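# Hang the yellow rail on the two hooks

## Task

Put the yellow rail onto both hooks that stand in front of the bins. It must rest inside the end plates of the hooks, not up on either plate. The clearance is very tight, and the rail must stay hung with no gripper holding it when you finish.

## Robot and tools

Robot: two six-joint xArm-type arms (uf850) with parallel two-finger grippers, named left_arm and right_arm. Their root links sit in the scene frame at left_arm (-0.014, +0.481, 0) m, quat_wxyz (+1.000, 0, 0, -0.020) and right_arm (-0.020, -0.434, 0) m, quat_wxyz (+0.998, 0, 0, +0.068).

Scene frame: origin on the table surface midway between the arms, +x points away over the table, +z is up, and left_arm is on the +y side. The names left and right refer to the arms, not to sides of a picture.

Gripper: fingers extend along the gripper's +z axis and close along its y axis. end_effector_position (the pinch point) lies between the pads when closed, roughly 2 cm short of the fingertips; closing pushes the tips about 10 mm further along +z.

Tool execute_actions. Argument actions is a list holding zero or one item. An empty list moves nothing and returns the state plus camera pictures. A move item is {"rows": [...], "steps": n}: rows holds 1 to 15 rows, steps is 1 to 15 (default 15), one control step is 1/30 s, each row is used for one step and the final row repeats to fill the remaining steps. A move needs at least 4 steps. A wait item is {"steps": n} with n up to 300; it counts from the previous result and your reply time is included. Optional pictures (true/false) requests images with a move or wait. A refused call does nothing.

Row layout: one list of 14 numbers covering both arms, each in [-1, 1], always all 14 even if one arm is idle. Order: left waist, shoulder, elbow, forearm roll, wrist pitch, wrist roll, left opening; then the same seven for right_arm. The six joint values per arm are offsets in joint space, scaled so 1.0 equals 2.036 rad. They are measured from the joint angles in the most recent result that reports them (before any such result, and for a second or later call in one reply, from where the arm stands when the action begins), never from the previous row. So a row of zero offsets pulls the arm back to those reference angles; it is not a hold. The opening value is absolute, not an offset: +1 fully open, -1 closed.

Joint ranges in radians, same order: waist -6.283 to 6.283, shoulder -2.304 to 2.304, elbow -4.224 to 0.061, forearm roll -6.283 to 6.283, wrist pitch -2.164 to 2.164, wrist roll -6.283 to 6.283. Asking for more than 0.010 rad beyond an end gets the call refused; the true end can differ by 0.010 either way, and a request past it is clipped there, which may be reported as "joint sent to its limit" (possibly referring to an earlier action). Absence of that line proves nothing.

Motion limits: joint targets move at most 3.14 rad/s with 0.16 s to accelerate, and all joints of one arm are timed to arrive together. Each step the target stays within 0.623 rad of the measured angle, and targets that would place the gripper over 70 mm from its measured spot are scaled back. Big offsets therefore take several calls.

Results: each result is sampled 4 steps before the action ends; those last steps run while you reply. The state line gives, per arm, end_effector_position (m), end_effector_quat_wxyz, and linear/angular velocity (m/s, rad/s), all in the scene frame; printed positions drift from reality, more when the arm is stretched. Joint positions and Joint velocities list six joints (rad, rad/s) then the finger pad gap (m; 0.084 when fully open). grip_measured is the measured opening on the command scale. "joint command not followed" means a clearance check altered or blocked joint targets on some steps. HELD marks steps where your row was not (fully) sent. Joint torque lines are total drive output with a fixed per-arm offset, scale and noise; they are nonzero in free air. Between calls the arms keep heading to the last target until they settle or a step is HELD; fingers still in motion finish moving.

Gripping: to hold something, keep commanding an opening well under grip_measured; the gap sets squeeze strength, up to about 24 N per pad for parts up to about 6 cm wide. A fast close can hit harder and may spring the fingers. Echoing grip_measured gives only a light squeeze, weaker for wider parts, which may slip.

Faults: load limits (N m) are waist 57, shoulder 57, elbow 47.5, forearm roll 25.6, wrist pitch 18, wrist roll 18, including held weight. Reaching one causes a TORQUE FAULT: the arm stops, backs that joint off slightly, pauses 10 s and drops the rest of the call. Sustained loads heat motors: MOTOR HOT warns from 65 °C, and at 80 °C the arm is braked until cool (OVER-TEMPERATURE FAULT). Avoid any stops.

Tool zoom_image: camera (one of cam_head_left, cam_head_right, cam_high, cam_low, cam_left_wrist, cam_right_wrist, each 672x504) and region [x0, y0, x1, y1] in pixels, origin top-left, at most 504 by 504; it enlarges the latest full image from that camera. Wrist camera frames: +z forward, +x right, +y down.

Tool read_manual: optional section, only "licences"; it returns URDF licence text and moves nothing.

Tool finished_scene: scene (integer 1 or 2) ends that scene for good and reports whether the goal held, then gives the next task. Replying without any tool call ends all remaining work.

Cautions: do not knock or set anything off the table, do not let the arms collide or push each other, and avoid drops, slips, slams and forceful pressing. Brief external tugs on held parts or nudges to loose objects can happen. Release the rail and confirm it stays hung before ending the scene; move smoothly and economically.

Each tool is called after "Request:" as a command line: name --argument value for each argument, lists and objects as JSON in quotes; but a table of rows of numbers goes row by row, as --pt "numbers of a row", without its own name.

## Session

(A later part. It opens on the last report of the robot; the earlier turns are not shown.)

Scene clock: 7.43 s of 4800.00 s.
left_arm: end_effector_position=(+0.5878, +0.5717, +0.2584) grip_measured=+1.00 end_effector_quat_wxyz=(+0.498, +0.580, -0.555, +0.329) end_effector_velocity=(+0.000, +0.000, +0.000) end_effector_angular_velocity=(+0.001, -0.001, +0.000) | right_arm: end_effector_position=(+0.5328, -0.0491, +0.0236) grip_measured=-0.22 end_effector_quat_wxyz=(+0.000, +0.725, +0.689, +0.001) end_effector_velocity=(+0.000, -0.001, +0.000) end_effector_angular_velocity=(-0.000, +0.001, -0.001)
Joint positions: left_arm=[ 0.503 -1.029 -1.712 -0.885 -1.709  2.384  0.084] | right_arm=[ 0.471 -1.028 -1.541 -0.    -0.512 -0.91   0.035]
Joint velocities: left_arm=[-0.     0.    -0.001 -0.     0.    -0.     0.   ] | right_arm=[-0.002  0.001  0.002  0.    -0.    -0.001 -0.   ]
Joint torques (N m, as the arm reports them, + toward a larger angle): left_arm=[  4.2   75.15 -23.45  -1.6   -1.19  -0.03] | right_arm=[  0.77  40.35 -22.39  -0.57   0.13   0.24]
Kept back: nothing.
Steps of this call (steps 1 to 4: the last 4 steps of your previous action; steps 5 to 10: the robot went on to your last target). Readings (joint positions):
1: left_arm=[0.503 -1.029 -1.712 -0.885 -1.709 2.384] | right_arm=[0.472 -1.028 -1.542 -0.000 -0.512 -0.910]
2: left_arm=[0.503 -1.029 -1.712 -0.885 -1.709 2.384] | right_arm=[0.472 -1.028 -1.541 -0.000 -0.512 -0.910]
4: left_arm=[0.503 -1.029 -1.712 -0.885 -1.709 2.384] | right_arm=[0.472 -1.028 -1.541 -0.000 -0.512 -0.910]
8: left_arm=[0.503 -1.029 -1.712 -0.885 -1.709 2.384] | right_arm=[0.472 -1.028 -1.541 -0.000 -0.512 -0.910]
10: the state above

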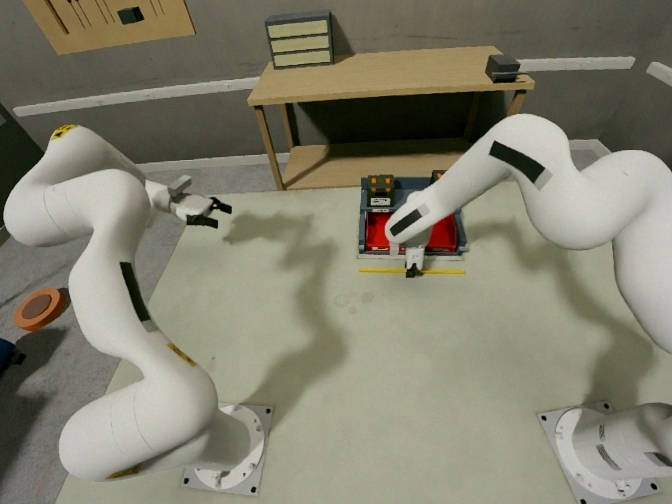

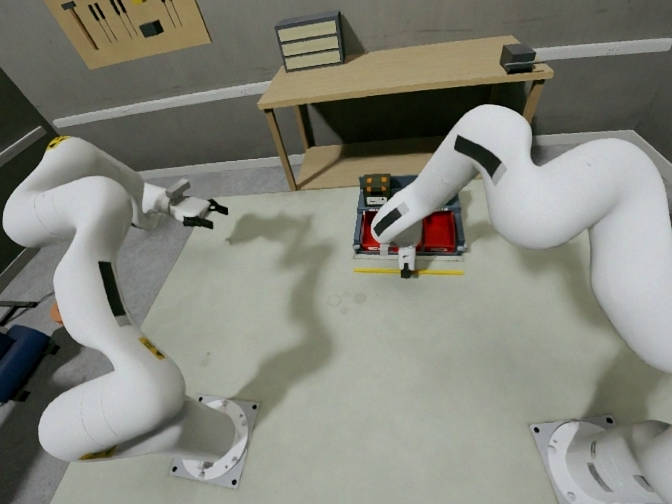

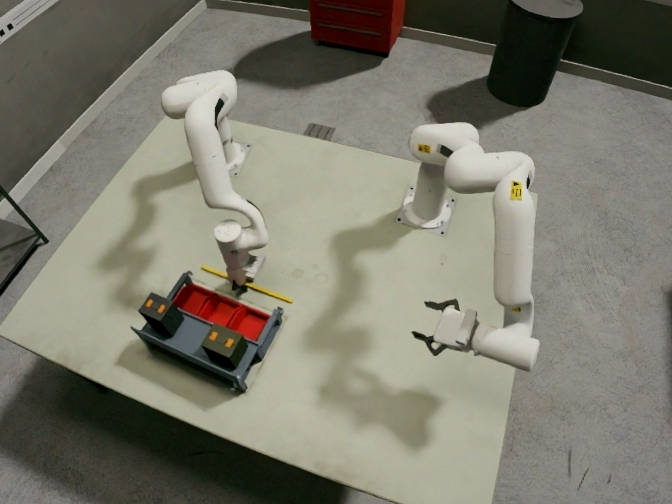

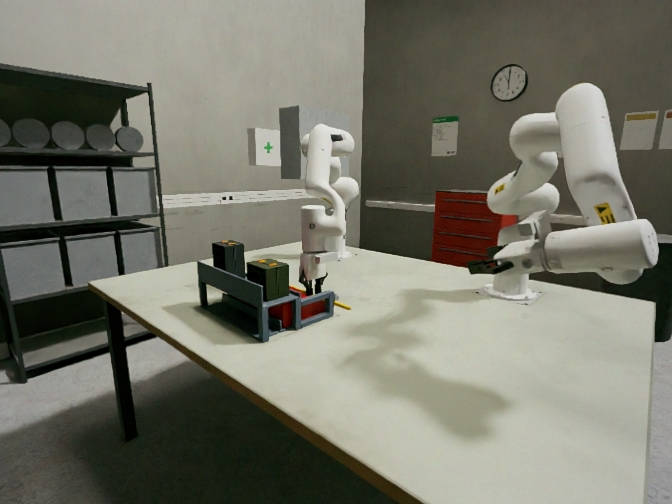

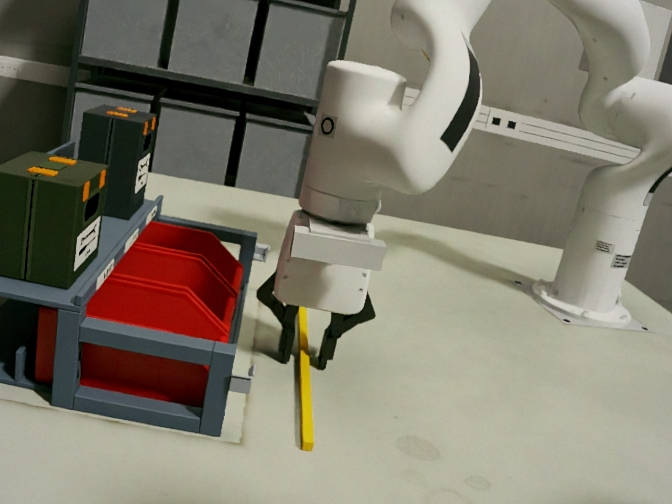

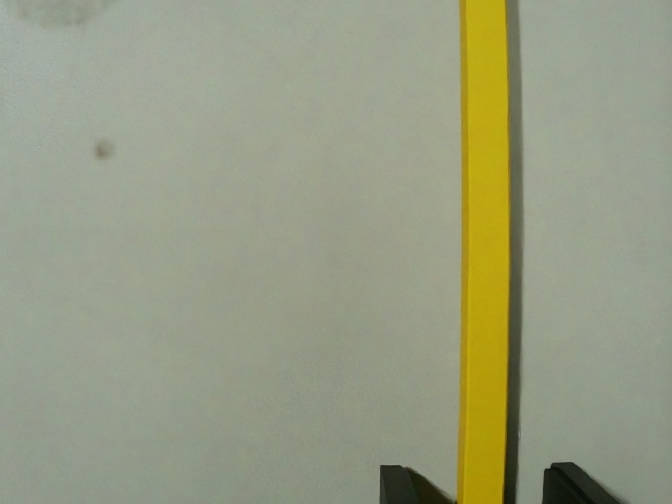

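Request:
execute_actions --actions '[{"rows":[[0,0,0,0,0,0,1,0,-0.001,0,0,0.001,0,-0.4],[0,0,0,0,0,0,1,0,-0.001,0,0,0.001,0,-0.55],[0,0,0,0,0,0,1,0,-0.001,0,0,0.001,0,-0.7],[0,0,0,0,0,0,1,0,-0.001,0,0,0.001,0,-0.8],[0,0,0,0,0,0,1,0,-0.001,0,0,0.001,0,-1]],"steps":12}]'

Request:
execute_actions --actions '[{"rows":[[0,0,0,0,0,0,1,0,0.005,0.001,0,-0.004,0,-1],[0,0,0,0,0,0,1,0,0.01,0.002,0,-0.008,0,-1],[0,0,0,0,0,0,1,0,0.017,0.003,0,-0.014,0,-1],[0,0,0,0,0,0,1,0,0.025,0.005,0,-0.02,0,-1],[0,0,0,0,0,0,1,0,0.033,0.006,0,-0.027,0,-1],[0,0,0,0,0,0,1,0,0.041,0.008,0,-0.033,0,-1],[0,0,0,0,0,0,1,0,0.049,0.01,0,-0.039,0,-1],[0,0,0,0,0,0,1,0,0.057,0.011,0,-0.046,0,-1],[0,0,0,0,0,0,1,0,0.064,0.013,0,-0.051,0,-1],[0,0,0,0,0,0,1,0,0.07,0.014,0,-0.056,0,-1]]}]'

Request:
execute_actions --actions '[{"rows":[[0,0,0,0,0,0,1,-0.003,-0.008,-0.015,0,-0.007,-0.002,-1],[0,0,0,0,0,0,1,-0.007,-0.016,-0.03,0,-0.014,-0.005,-1],[0,0,0,0,0,0,1,-0.01,-0.024,-0.045,0,-0.021,-0.007,-1],[0,0,0,0,0,0,1,-0.014,-0.032,-0.06,0,-0.027,-0.01,-1],[0,0,0,0,0,0,1,-0.017,-0.04,-0.075,0,-0.034,-0.012,-1],[0,0,0,0,0,0,1,-0.02,-0.049,-0.09,0,-0.041,-0.015,-1],[0,0,0,0,0,0,1,-0.024,-0.057,-0.105,0,-0.047,-0.017,-1],[0,0,0,0,0,0,1,-0.0273,-0.065,-0.119,0,-0.054,-0.02,-1]]}]'

Request:
execute_actions --actions '[{"steps":12}]' --pictures true

Request:
zoom_image --camera "cam_head_left" --region '[345,200,485,280]'

Request:
zoom_image --camera "cam_high" --region '[160,240,310,340]'

Scene clock: 8.37 s of 4800.00 s.
left_arm: end_effector_position=(+0.5878, +0.5717, +0.2584) grip_measured=+1.00 end_effector_quat_wxyz=(+0.498, +0.580, -0.555, +0.329) end_effector_velocity=(+0.001, +0.000, +0.001) end_effector_angular_velocity=(+0.002, -0.003, -0.000) | right_arm: end_effector_position=(+0.5331, -0.0489, +0.0228) grip_measured=-0.78 end_effector_quat_wxyz=(+0.000, +0.725, +0.689, +0.001) end_effector_velocity=(-0.000, -0.000, -0.001) end_effector_angular_velocity=(-0.000, +0.001, +0.000)
Joint positions: left_arm=[ 0.503 -1.029 -1.712 -0.885 -1.709  2.384  0.084] | right_arm=[ 0.471 -1.029 -1.541 -0.    -0.51  -0.91   0.01 ]
Joint velocities: left_arm=[-0.     0.001 -0.002 -0.     0.001  0.001 -0.   ] | right_arm=[ 0.    -0.001  0.     0.001  0.    -0.001 -0.   ]
Joint torques (N m, as the arm reports them, + toward a larger angle): left_arm=[  4.68  72.97 -23.74  -1.51  -1.23   0.12] | right_arm=[  1.95  35.76 -19.78  -0.47   0.1    0.25]
Steps of this call (steps 1 to 15: the robot went on to your last target; steps 16 to 20: nothing new was sent; steps 21 to 28: the first 8 steps of this action). Readings (joint positions):
21: left_arm=[0.503 -1.029 -1.712 -0.885 -1.709 2.384] | right_arm=[0.471 -1.028 -1.541 -0.000 -0.512 -0.910]
22: left_arm=[0.503 -1.029 -1.712 -0.885 -1.709 2.384] | right_arm=[0.471 -1.028 -1.541 -0.000 -0.511 -0.910]
24: left_arm=[0.503 -1.029 -1.712 -0.885 -1.709 2.384] | right_arm=[0.471 -1.029 -1.541 -0.001 -0.510 -0.910]
28: the state above

Scene clock: 8.87 s of 4800.00 s.
left_arm: end_effector_position=(+0.5878, +0.5717, +0.2584) grip_measured=+1.00 end_effector_quat_wxyz=(+0.498, +0.580, -0.555, +0.329) end_effector_velocity=(-0.000, +0.001, -0.000) end_effector_angular_velocity=(-0.001, +0.001, +0.001) | right_arm: end_effector_position=(+0.5340, -0.0483, +0.0963) grip_measured=-0.78 end_effector_quat_wxyz=(+0.000, +0.725, +0.689, +0.002) end_effector_velocity=(-0.004, -0.003, +0.248) end_effector_angular_velocity=(+0.012, -0.018, +0.000)
Joint positions: left_arm=[ 0.503 -1.029 -1.712 -0.885 -1.709  2.384  0.084] | right_arm=[ 0.471 -0.908 -1.518 -0.    -0.606 -0.91   0.01 ]
Joint velocities: left_arm=[ 0.001 -0.     0.001  0.    -0.    -0.    -0.   ] | right_arm=[ 0.     0.407  0.073  0.    -0.312 -0.    -0.   ]
Joint torques (N m, as the arm reports them, + toward a larger angle): left_arm=[  3.52  74.34 -23.18  -1.14  -1.26  -0.06] | right_arm=[ -0.91  28.06 -23.06  -0.74   0.46   0.25]
Steps of this call (steps 1 to 4: the last 4 steps of your previous action; steps 5 to 15: the first 11 steps of this action, its rows measured from where the robot was after step 4). Readings (joint positions):
4: left_arm=[0.503 -1.029 -1.712 -0.885 -1.709 2.384] | right_arm=[0.471 -1.029 -1.541 -0.000 -0.510 -0.910]
5: left_arm=[0.503 -1.029 -1.712 -0.885 -1.709 2.384] | right_arm=[0.471 -1.029 -1.541 -0.000 -0.510 -0.910]
6: left_arm=[0.503 -1.029 -1.712 -0.885 -1.709 2.384] | right_arm=[0.471 -1.027 -1.539 -0.000 -0.513 -0.910]
8: left_arm=[0.503 -1.029 -1.712 -0.885 -1.709 2.384] | right_arm=[0.471 -1.013 -1.535 -0.001 -0.526 -0.910]
12: left_arm=[0.503 -1.029 -1.712 -0.885 -1.709 2.384] | right_arm=[0.471 -0.955 -1.527 -0.000 -0.570 -0.910]
15: the state above

Scene clock: 9.37 s of 4800.00 s.
left_arm: end_effector_position=(+0.5878, +0.5717, +0.2584) grip_measured=+1.00 end_effector_quat_wxyz=(+0.498, +0.580, -0.555, +0.329) end_effector_velocity=(+0.000, +0.000, +0.000) end_effector_angular_velocity=(+0.003, -0.001, -0.002) | right_arm: end_effector_position=(+0.5980, -0.0507, +0.1084) grip_measured=-0.78 end_effector_quat_wxyz=(+0.001, +0.730, +0.683, +0.002) end_effector_velocity=(+0.092, -0.022, -0.010) end_effector_angular_velocity=(-0.010, +0.012, -0.030)
Joint positions: left_arm=[ 0.503 -1.029 -1.712 -0.885 -1.709  2.384  0.084] | right_arm=[ 0.418 -1.012 -1.741 -0.001 -0.724 -0.948  0.01 ]
Joint velocities: left_arm=[-0.001 -0.    -0.003  0.002  0.    -0.001  0.   ] | right_arm=[-0.092 -0.194 -0.331 -0.002 -0.153 -0.06  -0.   ]
Joint torques (N m, as the arm reports them, + toward a larger angle): left_arm=[  4.52  73.61 -23.06  -1.62  -1.05  -0.26] | right_arm=[ 11.51  53.09 -19.58  -0.4   -0.1    0.49]
Steps of this call (steps 1 to 4: the last 4 steps of your previous action; steps 5 to 15: the first 11 steps of this action, its rows measured from where the robot was after step 4). Readings (joint positions):
4: left_arm=[0.503 -1.029 -1.712 -0.885 -1.709 2.384] | right_arm=[0.471 -0.887 -1.514 -0.000 -0.622 -0.910]
5: left_arm=[0.503 -1.029 -1.712 -0.885 -1.709 2.384] | right_arm=[0.471 -0.888 -1.513 -0.000 -0.624 -0.910]
6: left_arm=[0.503 -1.029 -1.712 -0.885 -1.709 2.384] | right_arm=[0.470 -0.892 -1.520 -0.001 -0.628 -0.911]
8: left_arm=[0.503 -1.029 -1.712 -0.885 -1.709 2.384] | right_arm=[0.462 -0.912 -1.557 -0.000 -0.644 -0.917]
12: left_arm=[0.503 -1.029 -1.712 -0.885 -1.709 2.384] | right_arm=[0.436 -0.972 -1.670 -0.000 -0.693 -0.936]
15: the state above

Scene clock: 9.77 s of 4800.00 s.
left_arm: end_effector_position=(+0.5878, +0.5717, +0.2584) grip_measured=+1.00 end_effector_quat_wxyz=(+0.498, +0.580, -0.555, +0.329) end_effector_velocity=(-0.000, +0.000, -0.000) end_effector_angular_velocity=(+0.001, +0.002, -0.000) | right_arm: end_effector_position=(+0.6014, -0.0507, +0.1089) grip_measured=-0.78 end_effector_quat_wxyz=(+0.001, +0.730, +0.683, +0.002) end_effector_velocity=(+0.001, -0.001, -0.001) end_effector_angular_velocity=(-0.001, +0.000, -0.001)
Joint positions: left_arm=[ 0.503 -1.029 -1.712 -0.885 -1.709  2.384  0.084] | right_arm=[ 0.416 -1.02  -1.756 -0.    -0.732 -0.951  0.01 ]
Joint velocities: left_arm=[ 0.    -0.     0.     0.001  0.    -0.001  0.   ] | right_arm=[-0.001 -0.002 -0.002 -0.    -0.001 -0.     0.   ]
Joint torques (N m, as the arm reports them, + toward a larger angle): left_arm=[  6.26  73.1  -24.23  -0.92  -1.56   0.01] | right_arm=[  1.19  43.2  -26.72  -0.91   0.24   0.23]
Kept back: nothing.
Steps of this call (steps 1 to 4: the last 4 steps of your previous action; steps 5 to 12: the robot went on to your last target). Readings (joint positions):
1: left_arm=[0.503 -1.029 -1.712 -0.885 -1.709 2.384] | right_arm=[0.416 -1.016 -1.748 -0.001 -0.728 -0.949]
2: left_arm=[0.503 -1.029 -1.712 -0.885 -1.709 2.384] | right_arm=[0.416 -1.018 -1.752 -0.001 -0.730 -0.950]
4: left_arm=[0.503 -1.029 -1.712 -0.885 -1.709 2.384] | right_arm=[0.416 -1.019 -1.755 -0.000 -0.732 -0.951]
8: left_arm=[0.503 -1.029 -1.712 -0.885 -1.709 2.384] | right_arm=[0.416 -1.019 -1.756 -0.000 -0.732 -0.951]
12: the state above

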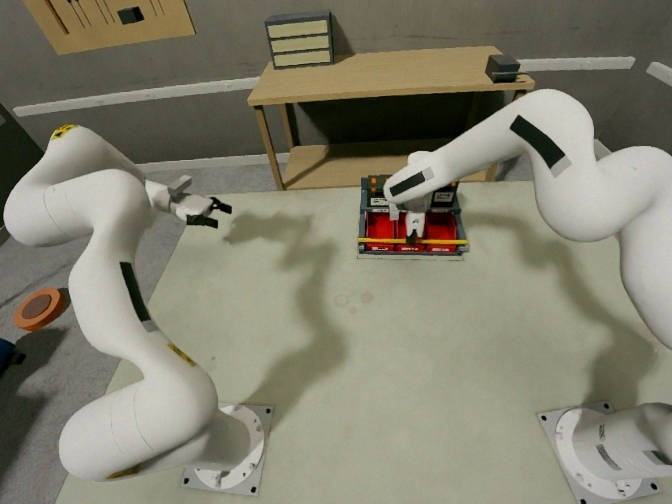

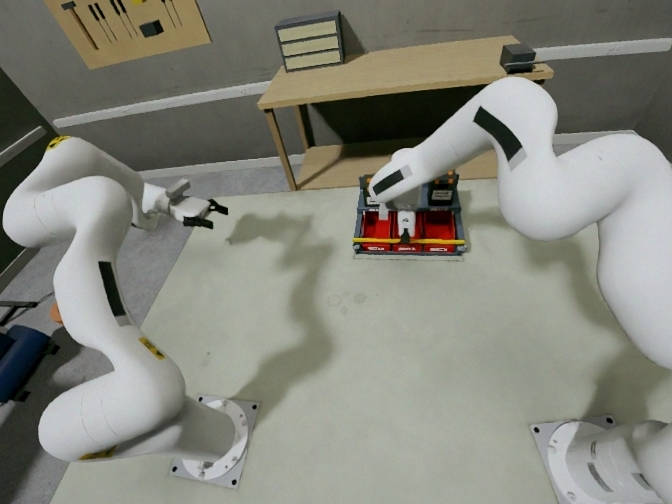

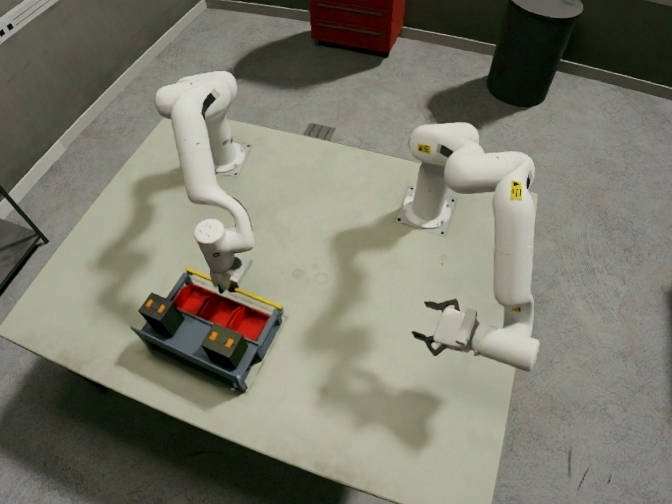

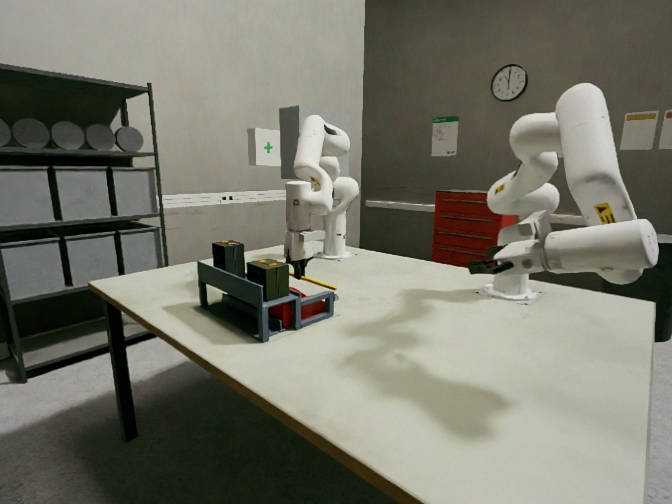

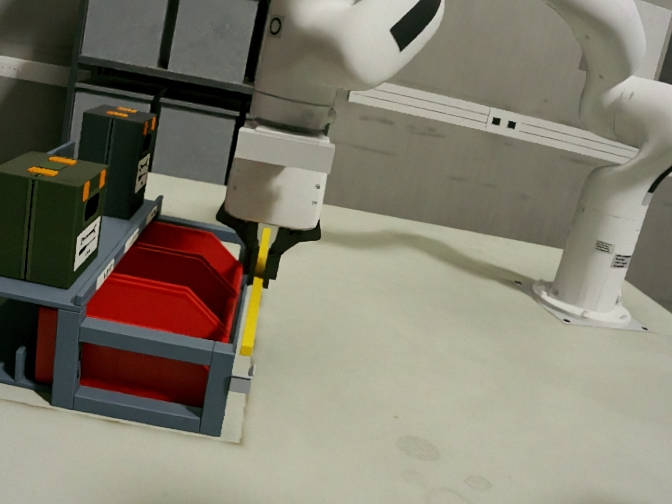

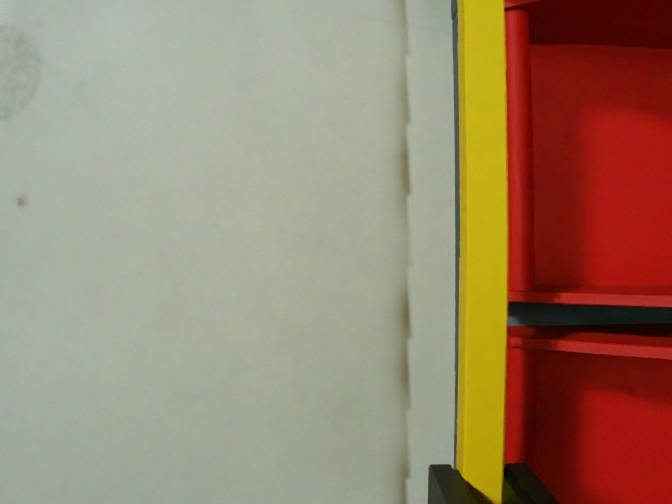

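Region (345, 200, 485, 280) of cam_head_left's 672x504 image, scaled by 3.600, with more detail than that image has; it fills the top 288 rows of this view, and the rest is white.

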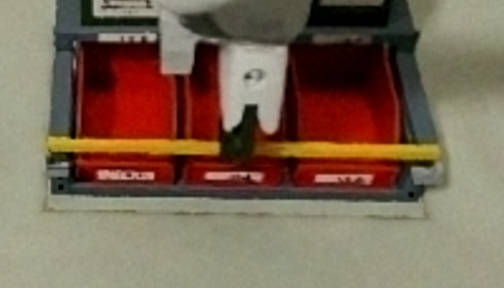

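Region (160, 240, 310, 340) of cam_high's 672x504 image, scaled by 3.360, with more detail than that image has.

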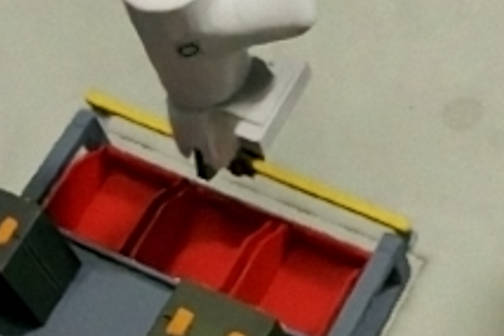

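Request:
execute_actions --actions '[{"rows":[[0,0,0,0,0,0,1,-0.0012,-0.004,0.002,0,0.006,-0.003,-1],[0,0,0,0,0,0,1,-0.0023,-0.0078,0.0043,0,0.0121,-0.006,-1]]}]' --pictures true

Request:
zoom_image --camera "cam_head_left" --region '[345,220,485,270]'

Request:
zoom_image --camera "cam_left_wrist" --region '[190,220,330,410]'

Scene clock: 10.30 s of 4800.00 s.
left_arm: end_effector_position=(+0.5878, +0.5717, +0.2584) grip_measured=+1.00 end_effector_quat_wxyz=(+0.498, +0.580, -0.555, +0.329) end_effector_velocity=(+0.000, -0.000, +0.000) end_effector_angular_velocity=(+0.000, -0.000, -0.001) | right_arm: end_effector_position=(+0.6014, -0.0546, +0.0943) grip_measured=-0.78 end_effector_quat_wxyz=(+0.001, +0.728, +0.686, +0.002) end_effector_velocity=(+0.001, +0.001, +0.002) end_effector_angular_velocity=(+0.003, -0.004, +0.000)
Joint positions: left_arm=[ 0.503 -1.029 -1.712 -0.885 -1.709  2.384  0.084] | right_arm=[ 0.411 -1.035 -1.747 -0.    -0.708 -0.963  0.01 ]
Joint velocities: left_arm=[-0.001  0.    -0.001  0.001 -0.001 -0.    -0.   ] | right_arm=[ 0.     0.002 -0.002  0.     0.001 -0.    -0.   ]
Joint torques (N m, as the arm reports them, + toward a larger angle): left_arm=[  3.62  75.31 -22.39  -1.42  -1.27  -0.05] | right_arm=[  1.89  43.62 -25.79  -0.14   0.17   0.26]
Steps of this call (steps 1 to 5: the robot went on to your last target; steps 6 to 16: the first 11 steps of this action). Readings (joint positions):
6: left_arm=[0.503 -1.029 -1.712 -0.885 -1.709 2.384] | right_arm=[0.416 -1.020 -1.756 -0.000 -0.732 -0.951]
7: left_arm=[0.503 -1.029 -1.712 -0.885 -1.709 2.384] | right_arm=[0.415 -1.022 -1.755 -0.000 -0.728 -0.953]
9: left_arm=[0.503 -1.029 -1.712 -0.885 -1.709 2.384] | right_arm=[0.413 -1.030 -1.750 -0.000 -0.715 -0.960]
13: left_arm=[0.503 -1.029 -1.712 -0.885 -1.709 2.384] | right_arm=[0.411 -1.036 -1.747 -0.000 -0.708 -0.963]
16: the state above

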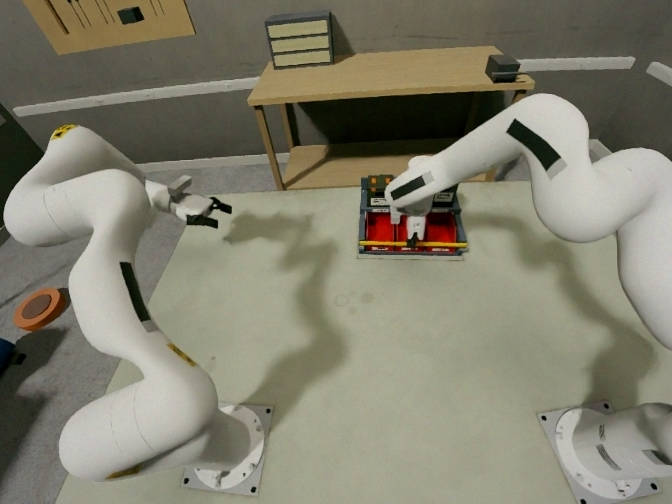

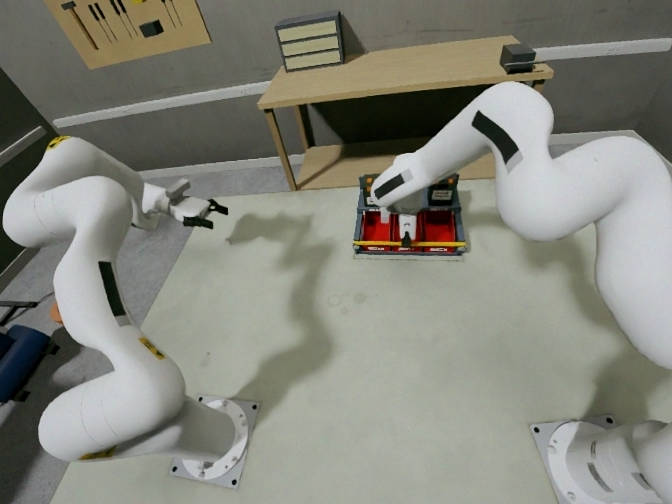

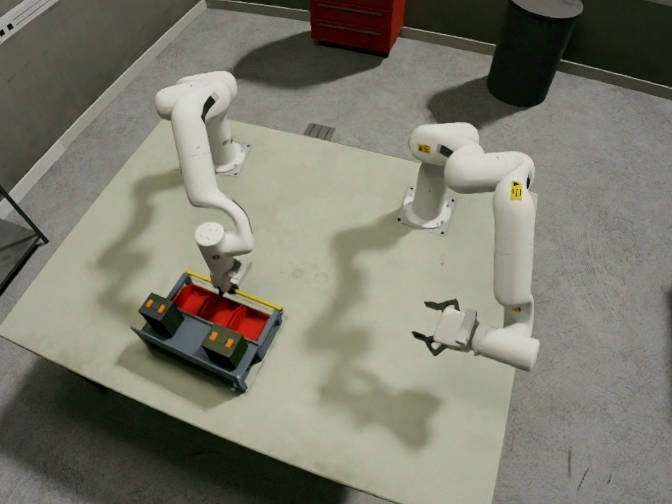

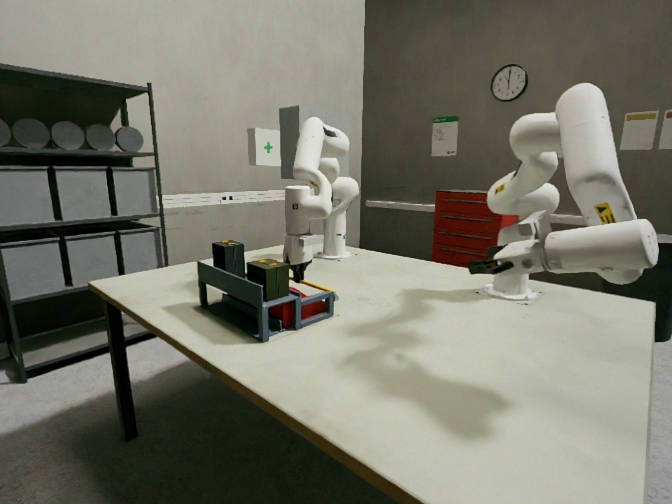

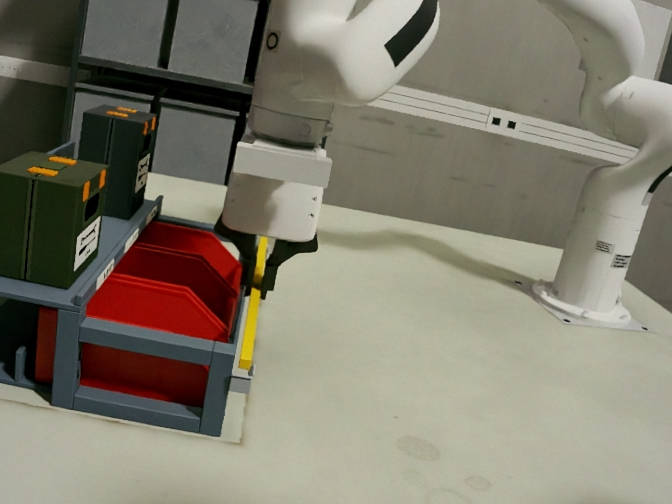

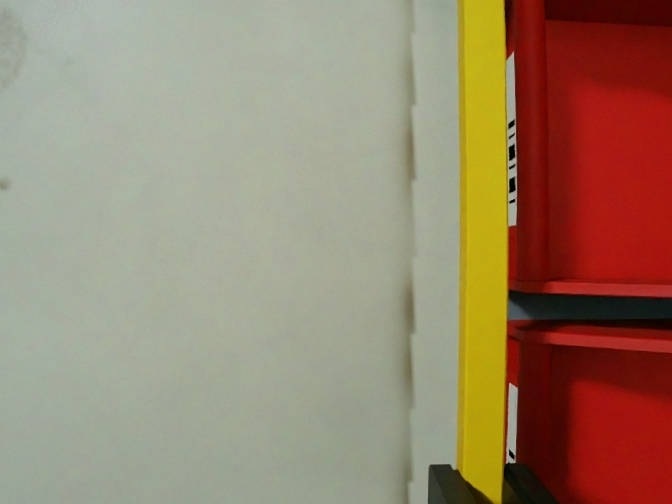

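Region (345, 220, 485, 270) of cam_head_left's 672x504 image, scaled by 3.600, with more detail than that image has; it fills the top 180 rows of this view, and the rest is white.

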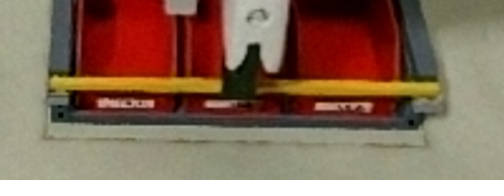

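Region (190, 220, 330, 410) of cam_left_wrist's 672x504 image, scaled by 2.653, with more detail than that image has; it fills the left 371 columns of this view, and the rest is white.

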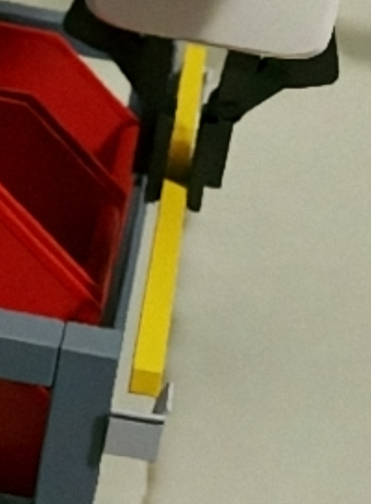

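Request:
execute_actions --actions '[{"rows":[[0,0,0,0,0,0,1,-0.0016,-0.002,-0.0022,0,0,-0.0016,-1],[0,0,0,0,0,0,1,-0.0016,-0.003,-0.0022,0,0.001,-0.0016,-1],[0,0,0,0,0,0,1,-0.0016,-0.0045,-0.0023,0,0.002,-0.0016,-1],[0,0,0,0,0,0,1,-0.0016,-0.006,-0.0024,0,0.0036,-0.0016,-1],[0,0,0,0,0,0,1,-0.0016,-0.0075,-0.0025,0,0.005,-0.0016,-1],[0,0,0,0,0,0,1,-0.0016,-0.0088,-0.0026,0,0.0062,-0.0016,-1]]}]' --pictures true

Request:
zoom_image --camera "cam_head_left" --region '[345,220,485,270]'

Request:
zoom_image --camera "cam_left_wrist" --region '[190,220,330,410]'

Scene clock: 11.00 s of 4800.00 s.
left_arm: end_effector_position=(+0.5878, +0.5717, +0.2584) grip_measured=+1.00 end_effector_quat_wxyz=(+0.498, +0.580, -0.555, +0.329) end_effector_velocity=(+0.000, +0.000, -0.000) end_effector_angular_velocity=(+0.001, -0.001, -0.001) | right_arm: end_effector_position=(+0.6031, -0.0562, +0.0833) grip_measured=-0.78 end_effector_quat_wxyz=(+0.001, +0.728, +0.686, +0.002) end_effector_velocity=(+0.003, -0.000, +0.002) end_effector_angular_velocity=(+0.002, -0.006, -0.001)
Joint positions: left_arm=[ 0.503 -1.029 -1.712 -0.885 -1.709  2.384  0.084] | right_arm=[ 0.408 -1.053 -1.753 -0.    -0.695 -0.966  0.01 ]
Joint velocities: left_arm=[ 0.    -0.    -0.001  0.002  0.     0.001  0.   ] | right_arm=[-0.002  0.001 -0.004 -0.002  0.001  0.     0.   ]
Joint torques (N m, as the arm reports them, + toward a larger angle): left_arm=[  3.64  73.53 -23.69  -2.01  -1.5   -0.04] | right_arm=[ -0.4   44.19 -26.65  -0.97  -0.03   0.16]
Steps of this call (steps 1 to 4: the last 4 steps of your previous action; steps 5 to 10: the robot went on to your last target; steps 11 to 21: the first 11 steps of this action). Readings (joint positions):
11: left_arm=[0.503 -1.029 -1.712 -0.885 -1.709 2.384] | right_arm=[0.411 -1.036 -1.747 -0.000 -0.708 -0.963]
12: left_arm=[0.503 -1.029 -1.712 -0.885 -1.709 2.384] | right_arm=[0.410 -1.037 -1.749 -0.000 -0.708 -0.964]
14: left_arm=[0.503 -1.029 -1.712 -0.885 -1.709 2.384] | right_arm=[0.409 -1.041 -1.752 -0.000 -0.705 -0.966]
18: left_arm=[0.503 -1.029 -1.712 -0.885 -1.709 2.384] | right_arm=[0.408 -1.051 -1.752 -0.000 -0.697 -0.966]
21: the state above

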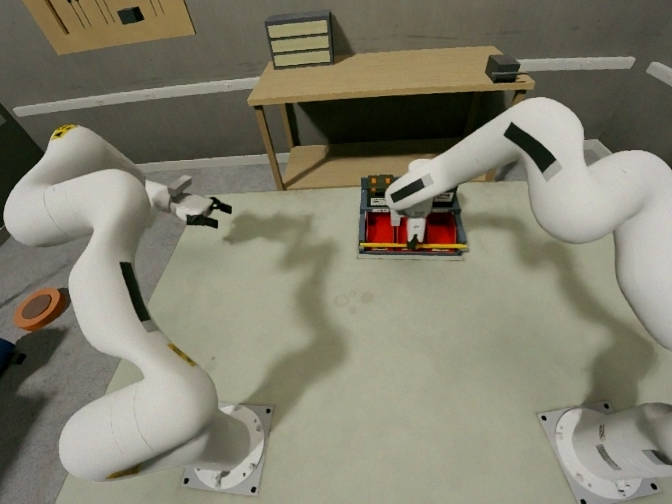

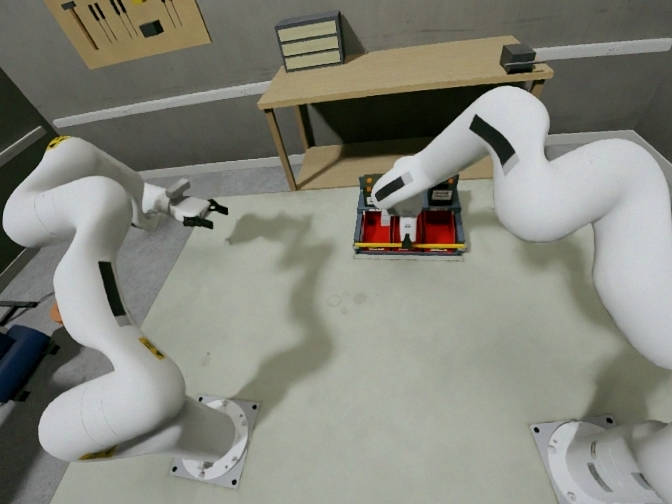

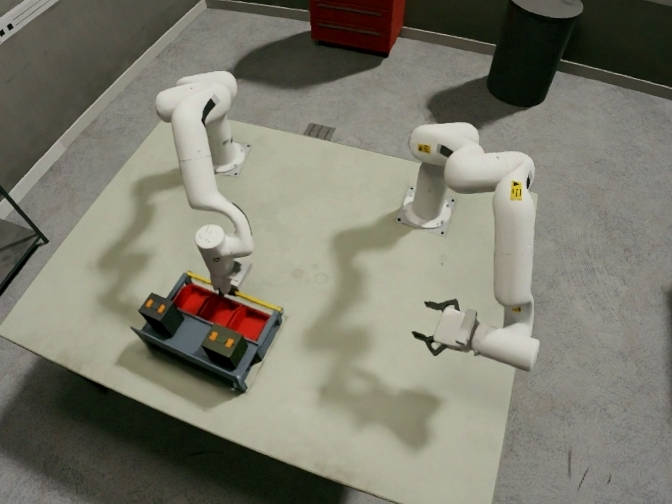

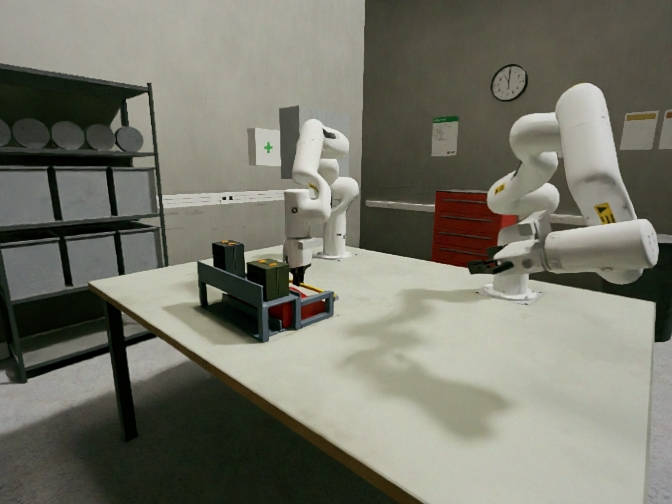

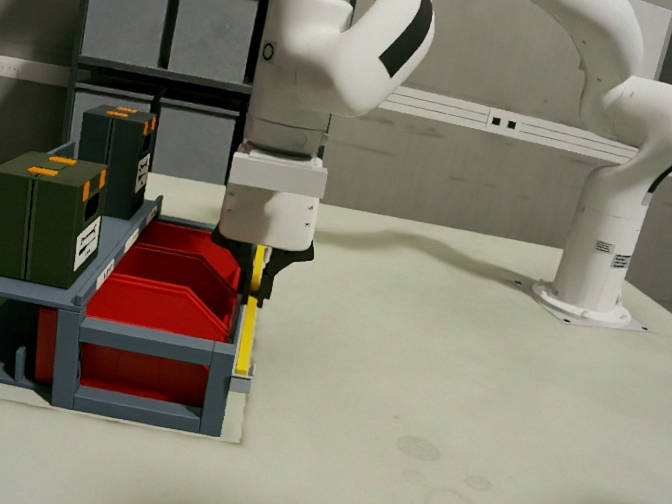

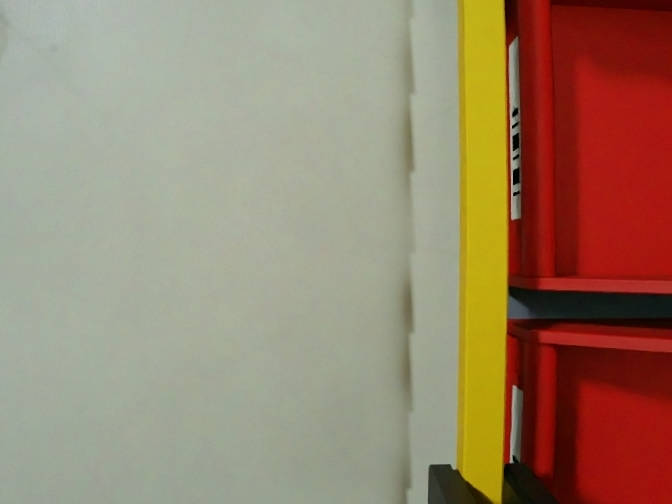

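Region (345, 220, 485, 270) of cam_head_left's 672x504 image, scaled by 3.600, with more detail than that image has; it fills the top 180 rows of this view, and the rest is white.

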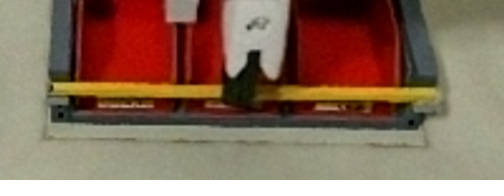

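Region (190, 220, 330, 410) of cam_left_wrist's 672x504 image, scaled by 2.653, with more detail than that image has; it fills the left 371 columns of this view, and the rest is white.

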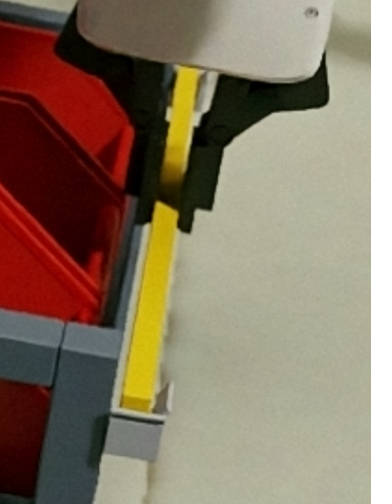

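Seems inside. Lower 5 mm, release, lift.

Request:
execute_actions --actions '[{"rows":[[0,0,0,0,0,0,1,0,-0.0036,-0.0004,0,0.0032,0,-1]],"steps":10}]'

Request:
execute_actions --actions '[{"rows":[[0,0,0,0,0,0,1,0,0,0,0,0,0,-0.6]],"steps":8}]'

Request:
execute_actions --actions '[{"rows":[[0,0,0,0,0,0,1,0,0.05,0.005,0,-0.045,0,-0.6]]}]' --pictures true

Request:
zoom_image --camera "cam_head_left" --region '[345,220,485,270]'

Request:
zoom_image --camera "cam_left_wrist" --region '[190,220,330,410]'

Scene clock: 11.43 s of 4800.00 s.
left_arm: end_effector_position=(+0.5878, +0.5717, +0.2584) grip_measured=+1.00 end_effector_quat_wxyz=(+0.498, +0.580, -0.555, +0.329) end_effector_velocity=(+0.000, +0.000, -0.001) end_effector_angular_velocity=(+0.001, +0.001, +0.000) | right_arm: end_effector_position=(+0.6029, -0.0561, +0.0784) grip_measured=-0.78 end_effector_quat_wxyz=(+0.001, +0.728, +0.686, +0.002) end_effector_velocity=(+0.004, -0.001, +0.003) end_effector_angular_velocity=(+0.003, -0.007, -0.004)
Joint positions: left_arm=[ 0.503 -1.029 -1.712 -0.885 -1.709  2.384  0.084] | right_arm=[ 0.408 -1.06  -1.753 -0.    -0.689 -0.966  0.01 ]
Joint velocities: left_arm=[-0.    -0.001 -0.001  0.     0.001 -0.001  0.   ] | right_arm=[-0.003  0.001 -0.005 -0.002  0.002  0.002 -0.   ]
Joint torques (N m, as the arm reports them, + toward a larger angle): left_arm=[  5.74  75.18 -23.19  -1.74  -1.21  -0.26] | right_arm=[  0.29  43.4  -24.5   -0.21   0.04   0.26]
Steps of this call (steps 1 to 4: the last 4 steps of your previous action; steps 5 to 7: the robot went on to your last target; steps 8 to 13: the first 6 steps of this action). Readings (joint positions):
8: left_arm=[0.503 -1.029 -1.712 -0.885 -1.709 2.384] | right_arm=[0.408 -1.053 -1.753 -0.000 -0.695 -0.966]
9: left_arm=[0.503 -1.029 -1.712 -0.885 -1.709 2.384] | right_arm=[0.408 -1.055 -1.753 -0.000 -0.693 -0.966]
11: left_arm=[0.503 -1.029 -1.712 -0.885 -1.709 2.384] | right_arm=[0.408 -1.059 -1.753 -0.000 -0.690 -0.966]
13: the state above

Scene clock: 11.70 s of 4800.00 s.
left_arm: end_effector_position=(+0.5878, +0.5717, +0.2584) grip_measured=+1.00 end_effector_quat_wxyz=(+0.498, +0.580, -0.555, +0.329) end_effector_velocity=(+0.000, -0.000, +0.000) end_effector_angular_velocity=(-0.000, +0.002, +0.001) | right_arm: end_effector_position=(+0.6031, -0.0563, +0.0786) grip_measured=-0.63 end_effector_quat_wxyz=(+0.001, +0.728, +0.686, +0.002) end_effector_velocity=(+0.001, +0.000, +0.001) end_effector_angular_velocity=(+0.002, -0.002, -0.002)
Joint positions: left_arm=[ 0.503 -1.029 -1.712 -0.885 -1.709  2.384  0.084] | right_arm=[ 0.408 -1.06  -1.754 -0.    -0.689 -0.966  0.017]
Joint velocities: left_arm=[-0.     0.     0.    -0.    -0.    -0.002  0.   ] | right_arm=[-0.     0.001 -0.001  0.001  0.     0.001  0.01 ]
Joint torques (N m, as the arm reports them, + toward a larger angle): left_arm=[  5.68  74.08 -23.24  -1.06  -1.33  -0.14] | right_arm=[ -0.16  39.77 -24.75  -1.03   0.13   0.24]
Steps of this call (steps 1 to 4: the last 4 steps of your previous action; steps 5 to 8: the first 4 steps of this action, its rows measured from where the robot was after step 4). Readings (joint positions):
4: left_arm=[0.503 -1.029 -1.712 -0.885 -1.709 2.384] | right_arm=[0.408 -1.060 -1.753 -0.000 -0.689 -0.966]
5: left_arm=[0.503 -1.029 -1.712 -0.885 -1.709 2.384] | right_arm=[0.408 -1.060 -1.753 -0.000 -0.689 -0.966]
6: left_arm=[0.503 -1.029 -1.712 -0.885 -1.709 2.384] | right_arm=[0.408 -1.060 -1.753 -0.000 -0.689 -0.966]
8: the state above

Scene clock: 12.20 s of 4800.00 s.
left_arm: end_effector_position=(+0.5878, +0.5717, +0.2584) grip_measured=+1.00 end_effector_quat_wxyz=(+0.498, +0.580, -0.555, +0.329) end_effector_velocity=(+0.000, +0.000, -0.000) end_effector_angular_velocity=(+0.002, -0.001, -0.001) | right_arm: end_effector_position=(+0.6011, -0.0574, +0.1467) grip_measured=-0.62 end_effector_quat_wxyz=(+0.000, +0.728, +0.686, +0.001) end_effector_velocity=(-0.010, -0.006, -0.013) end_effector_angular_velocity=(-0.018, +0.029, +0.001)
Joint positions: left_arm=[ 0.503 -1.029 -1.712 -0.885 -1.709  2.384  0.084] | right_arm=[ 0.408 -0.96  -1.743 -0.    -0.78  -0.966  0.017]
Joint velocities: left_arm=[-0.    -0.    -0.002  0.001  0.     0.001 -0.   ] | right_arm=[-0.    -0.009  0.017 -0.001 -0.008 -0.     0.   ]
Joint torques (N m, as the arm reports them, + toward a larger angle): left_arm=[  3.53  76.27 -23.17  -0.96  -1.35   0.05] | right_arm=[  0.34  43.01 -28.91  -0.48   0.17   0.14]
Steps of this call (steps 1 to 4: the last 4 steps of your previous action; steps 5 to 15: the first 11 steps of this action, its rows measured from where the robot was after step 4). Readings (joint positions):
4: left_arm=[0.503 -1.029 -1.712 -0.885 -1.709 2.384] | right_arm=[0.408 -1.060 -1.754 -0.000 -0.689 -0.966]
5: left_arm=[0.503 -1.029 -1.712 -0.885 -1.709 2.384] | right_arm=[0.408 -1.060 -1.753 -0.000 -0.690 -0.966]
6: left_arm=[0.503 -1.029 -1.712 -0.885 -1.709 2.384] | right_arm=[0.408 -1.054 -1.751 -0.000 -0.697 -0.966]
8: left_arm=[0.503 -1.029 -1.712 -0.885 -1.709 2.384] | right_arm=[0.408 -1.007 -1.743 -0.001 -0.743 -0.966]
12: left_arm=[0.503 -1.029 -1.712 -0.885 -1.709 2.384] | right_arm=[0.408 -0.958 -1.748 -0.000 -0.778 -0.966]
15: the state above

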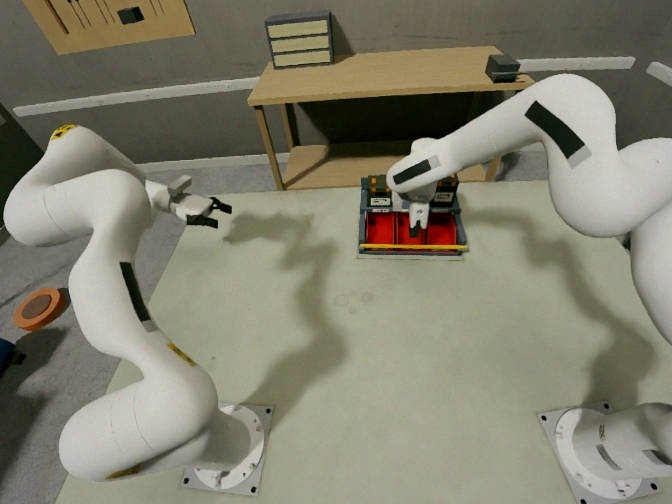

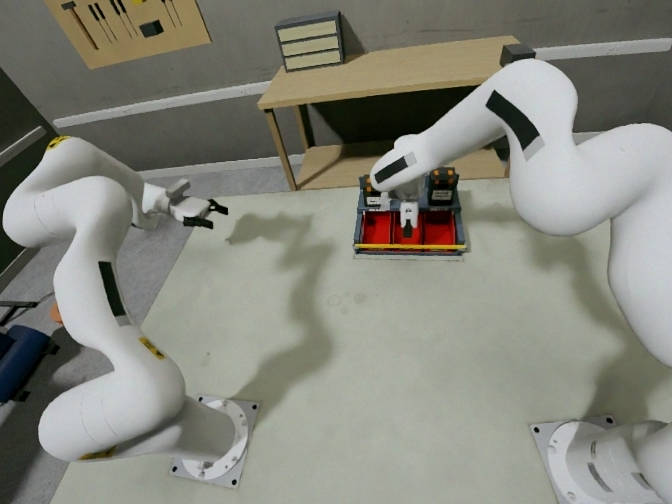

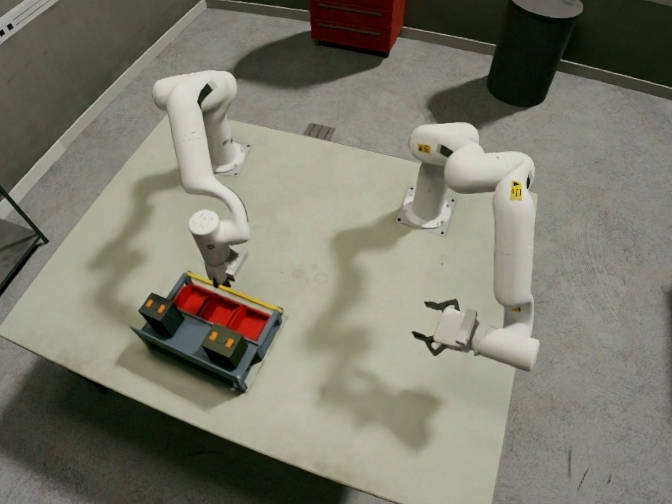

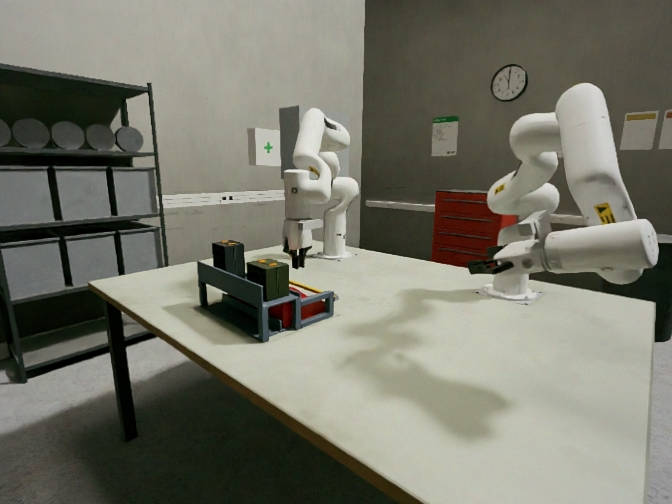

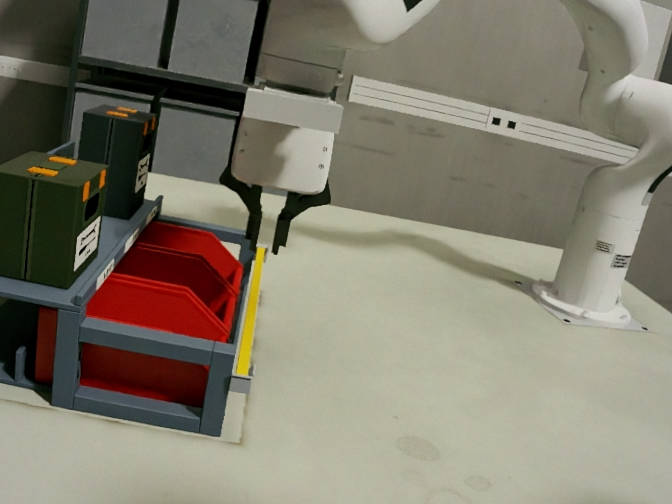

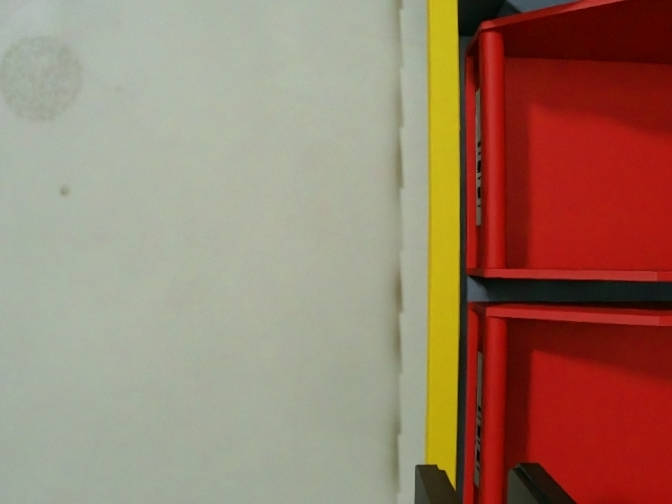

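Region (345, 220, 485, 270) of cam_head_left's 672x504 image, scaled by 3.600, with more detail than that image has; it fills the top 180 rows of this view, and the rest is white.

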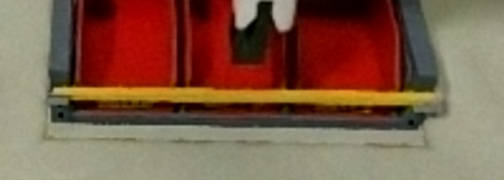

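Region (190, 220, 330, 410) of cam_left_wrist's 672x504 image, scaled by 2.653, with more detail than that image has; it fills the left 371 columns of this view, and the rest is white.

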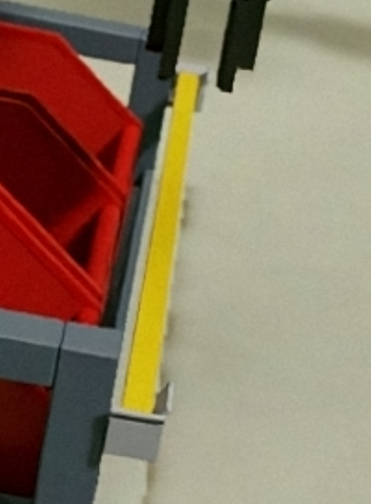

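Request:
finished_scene --scene 1

The scene is finished: the task was done.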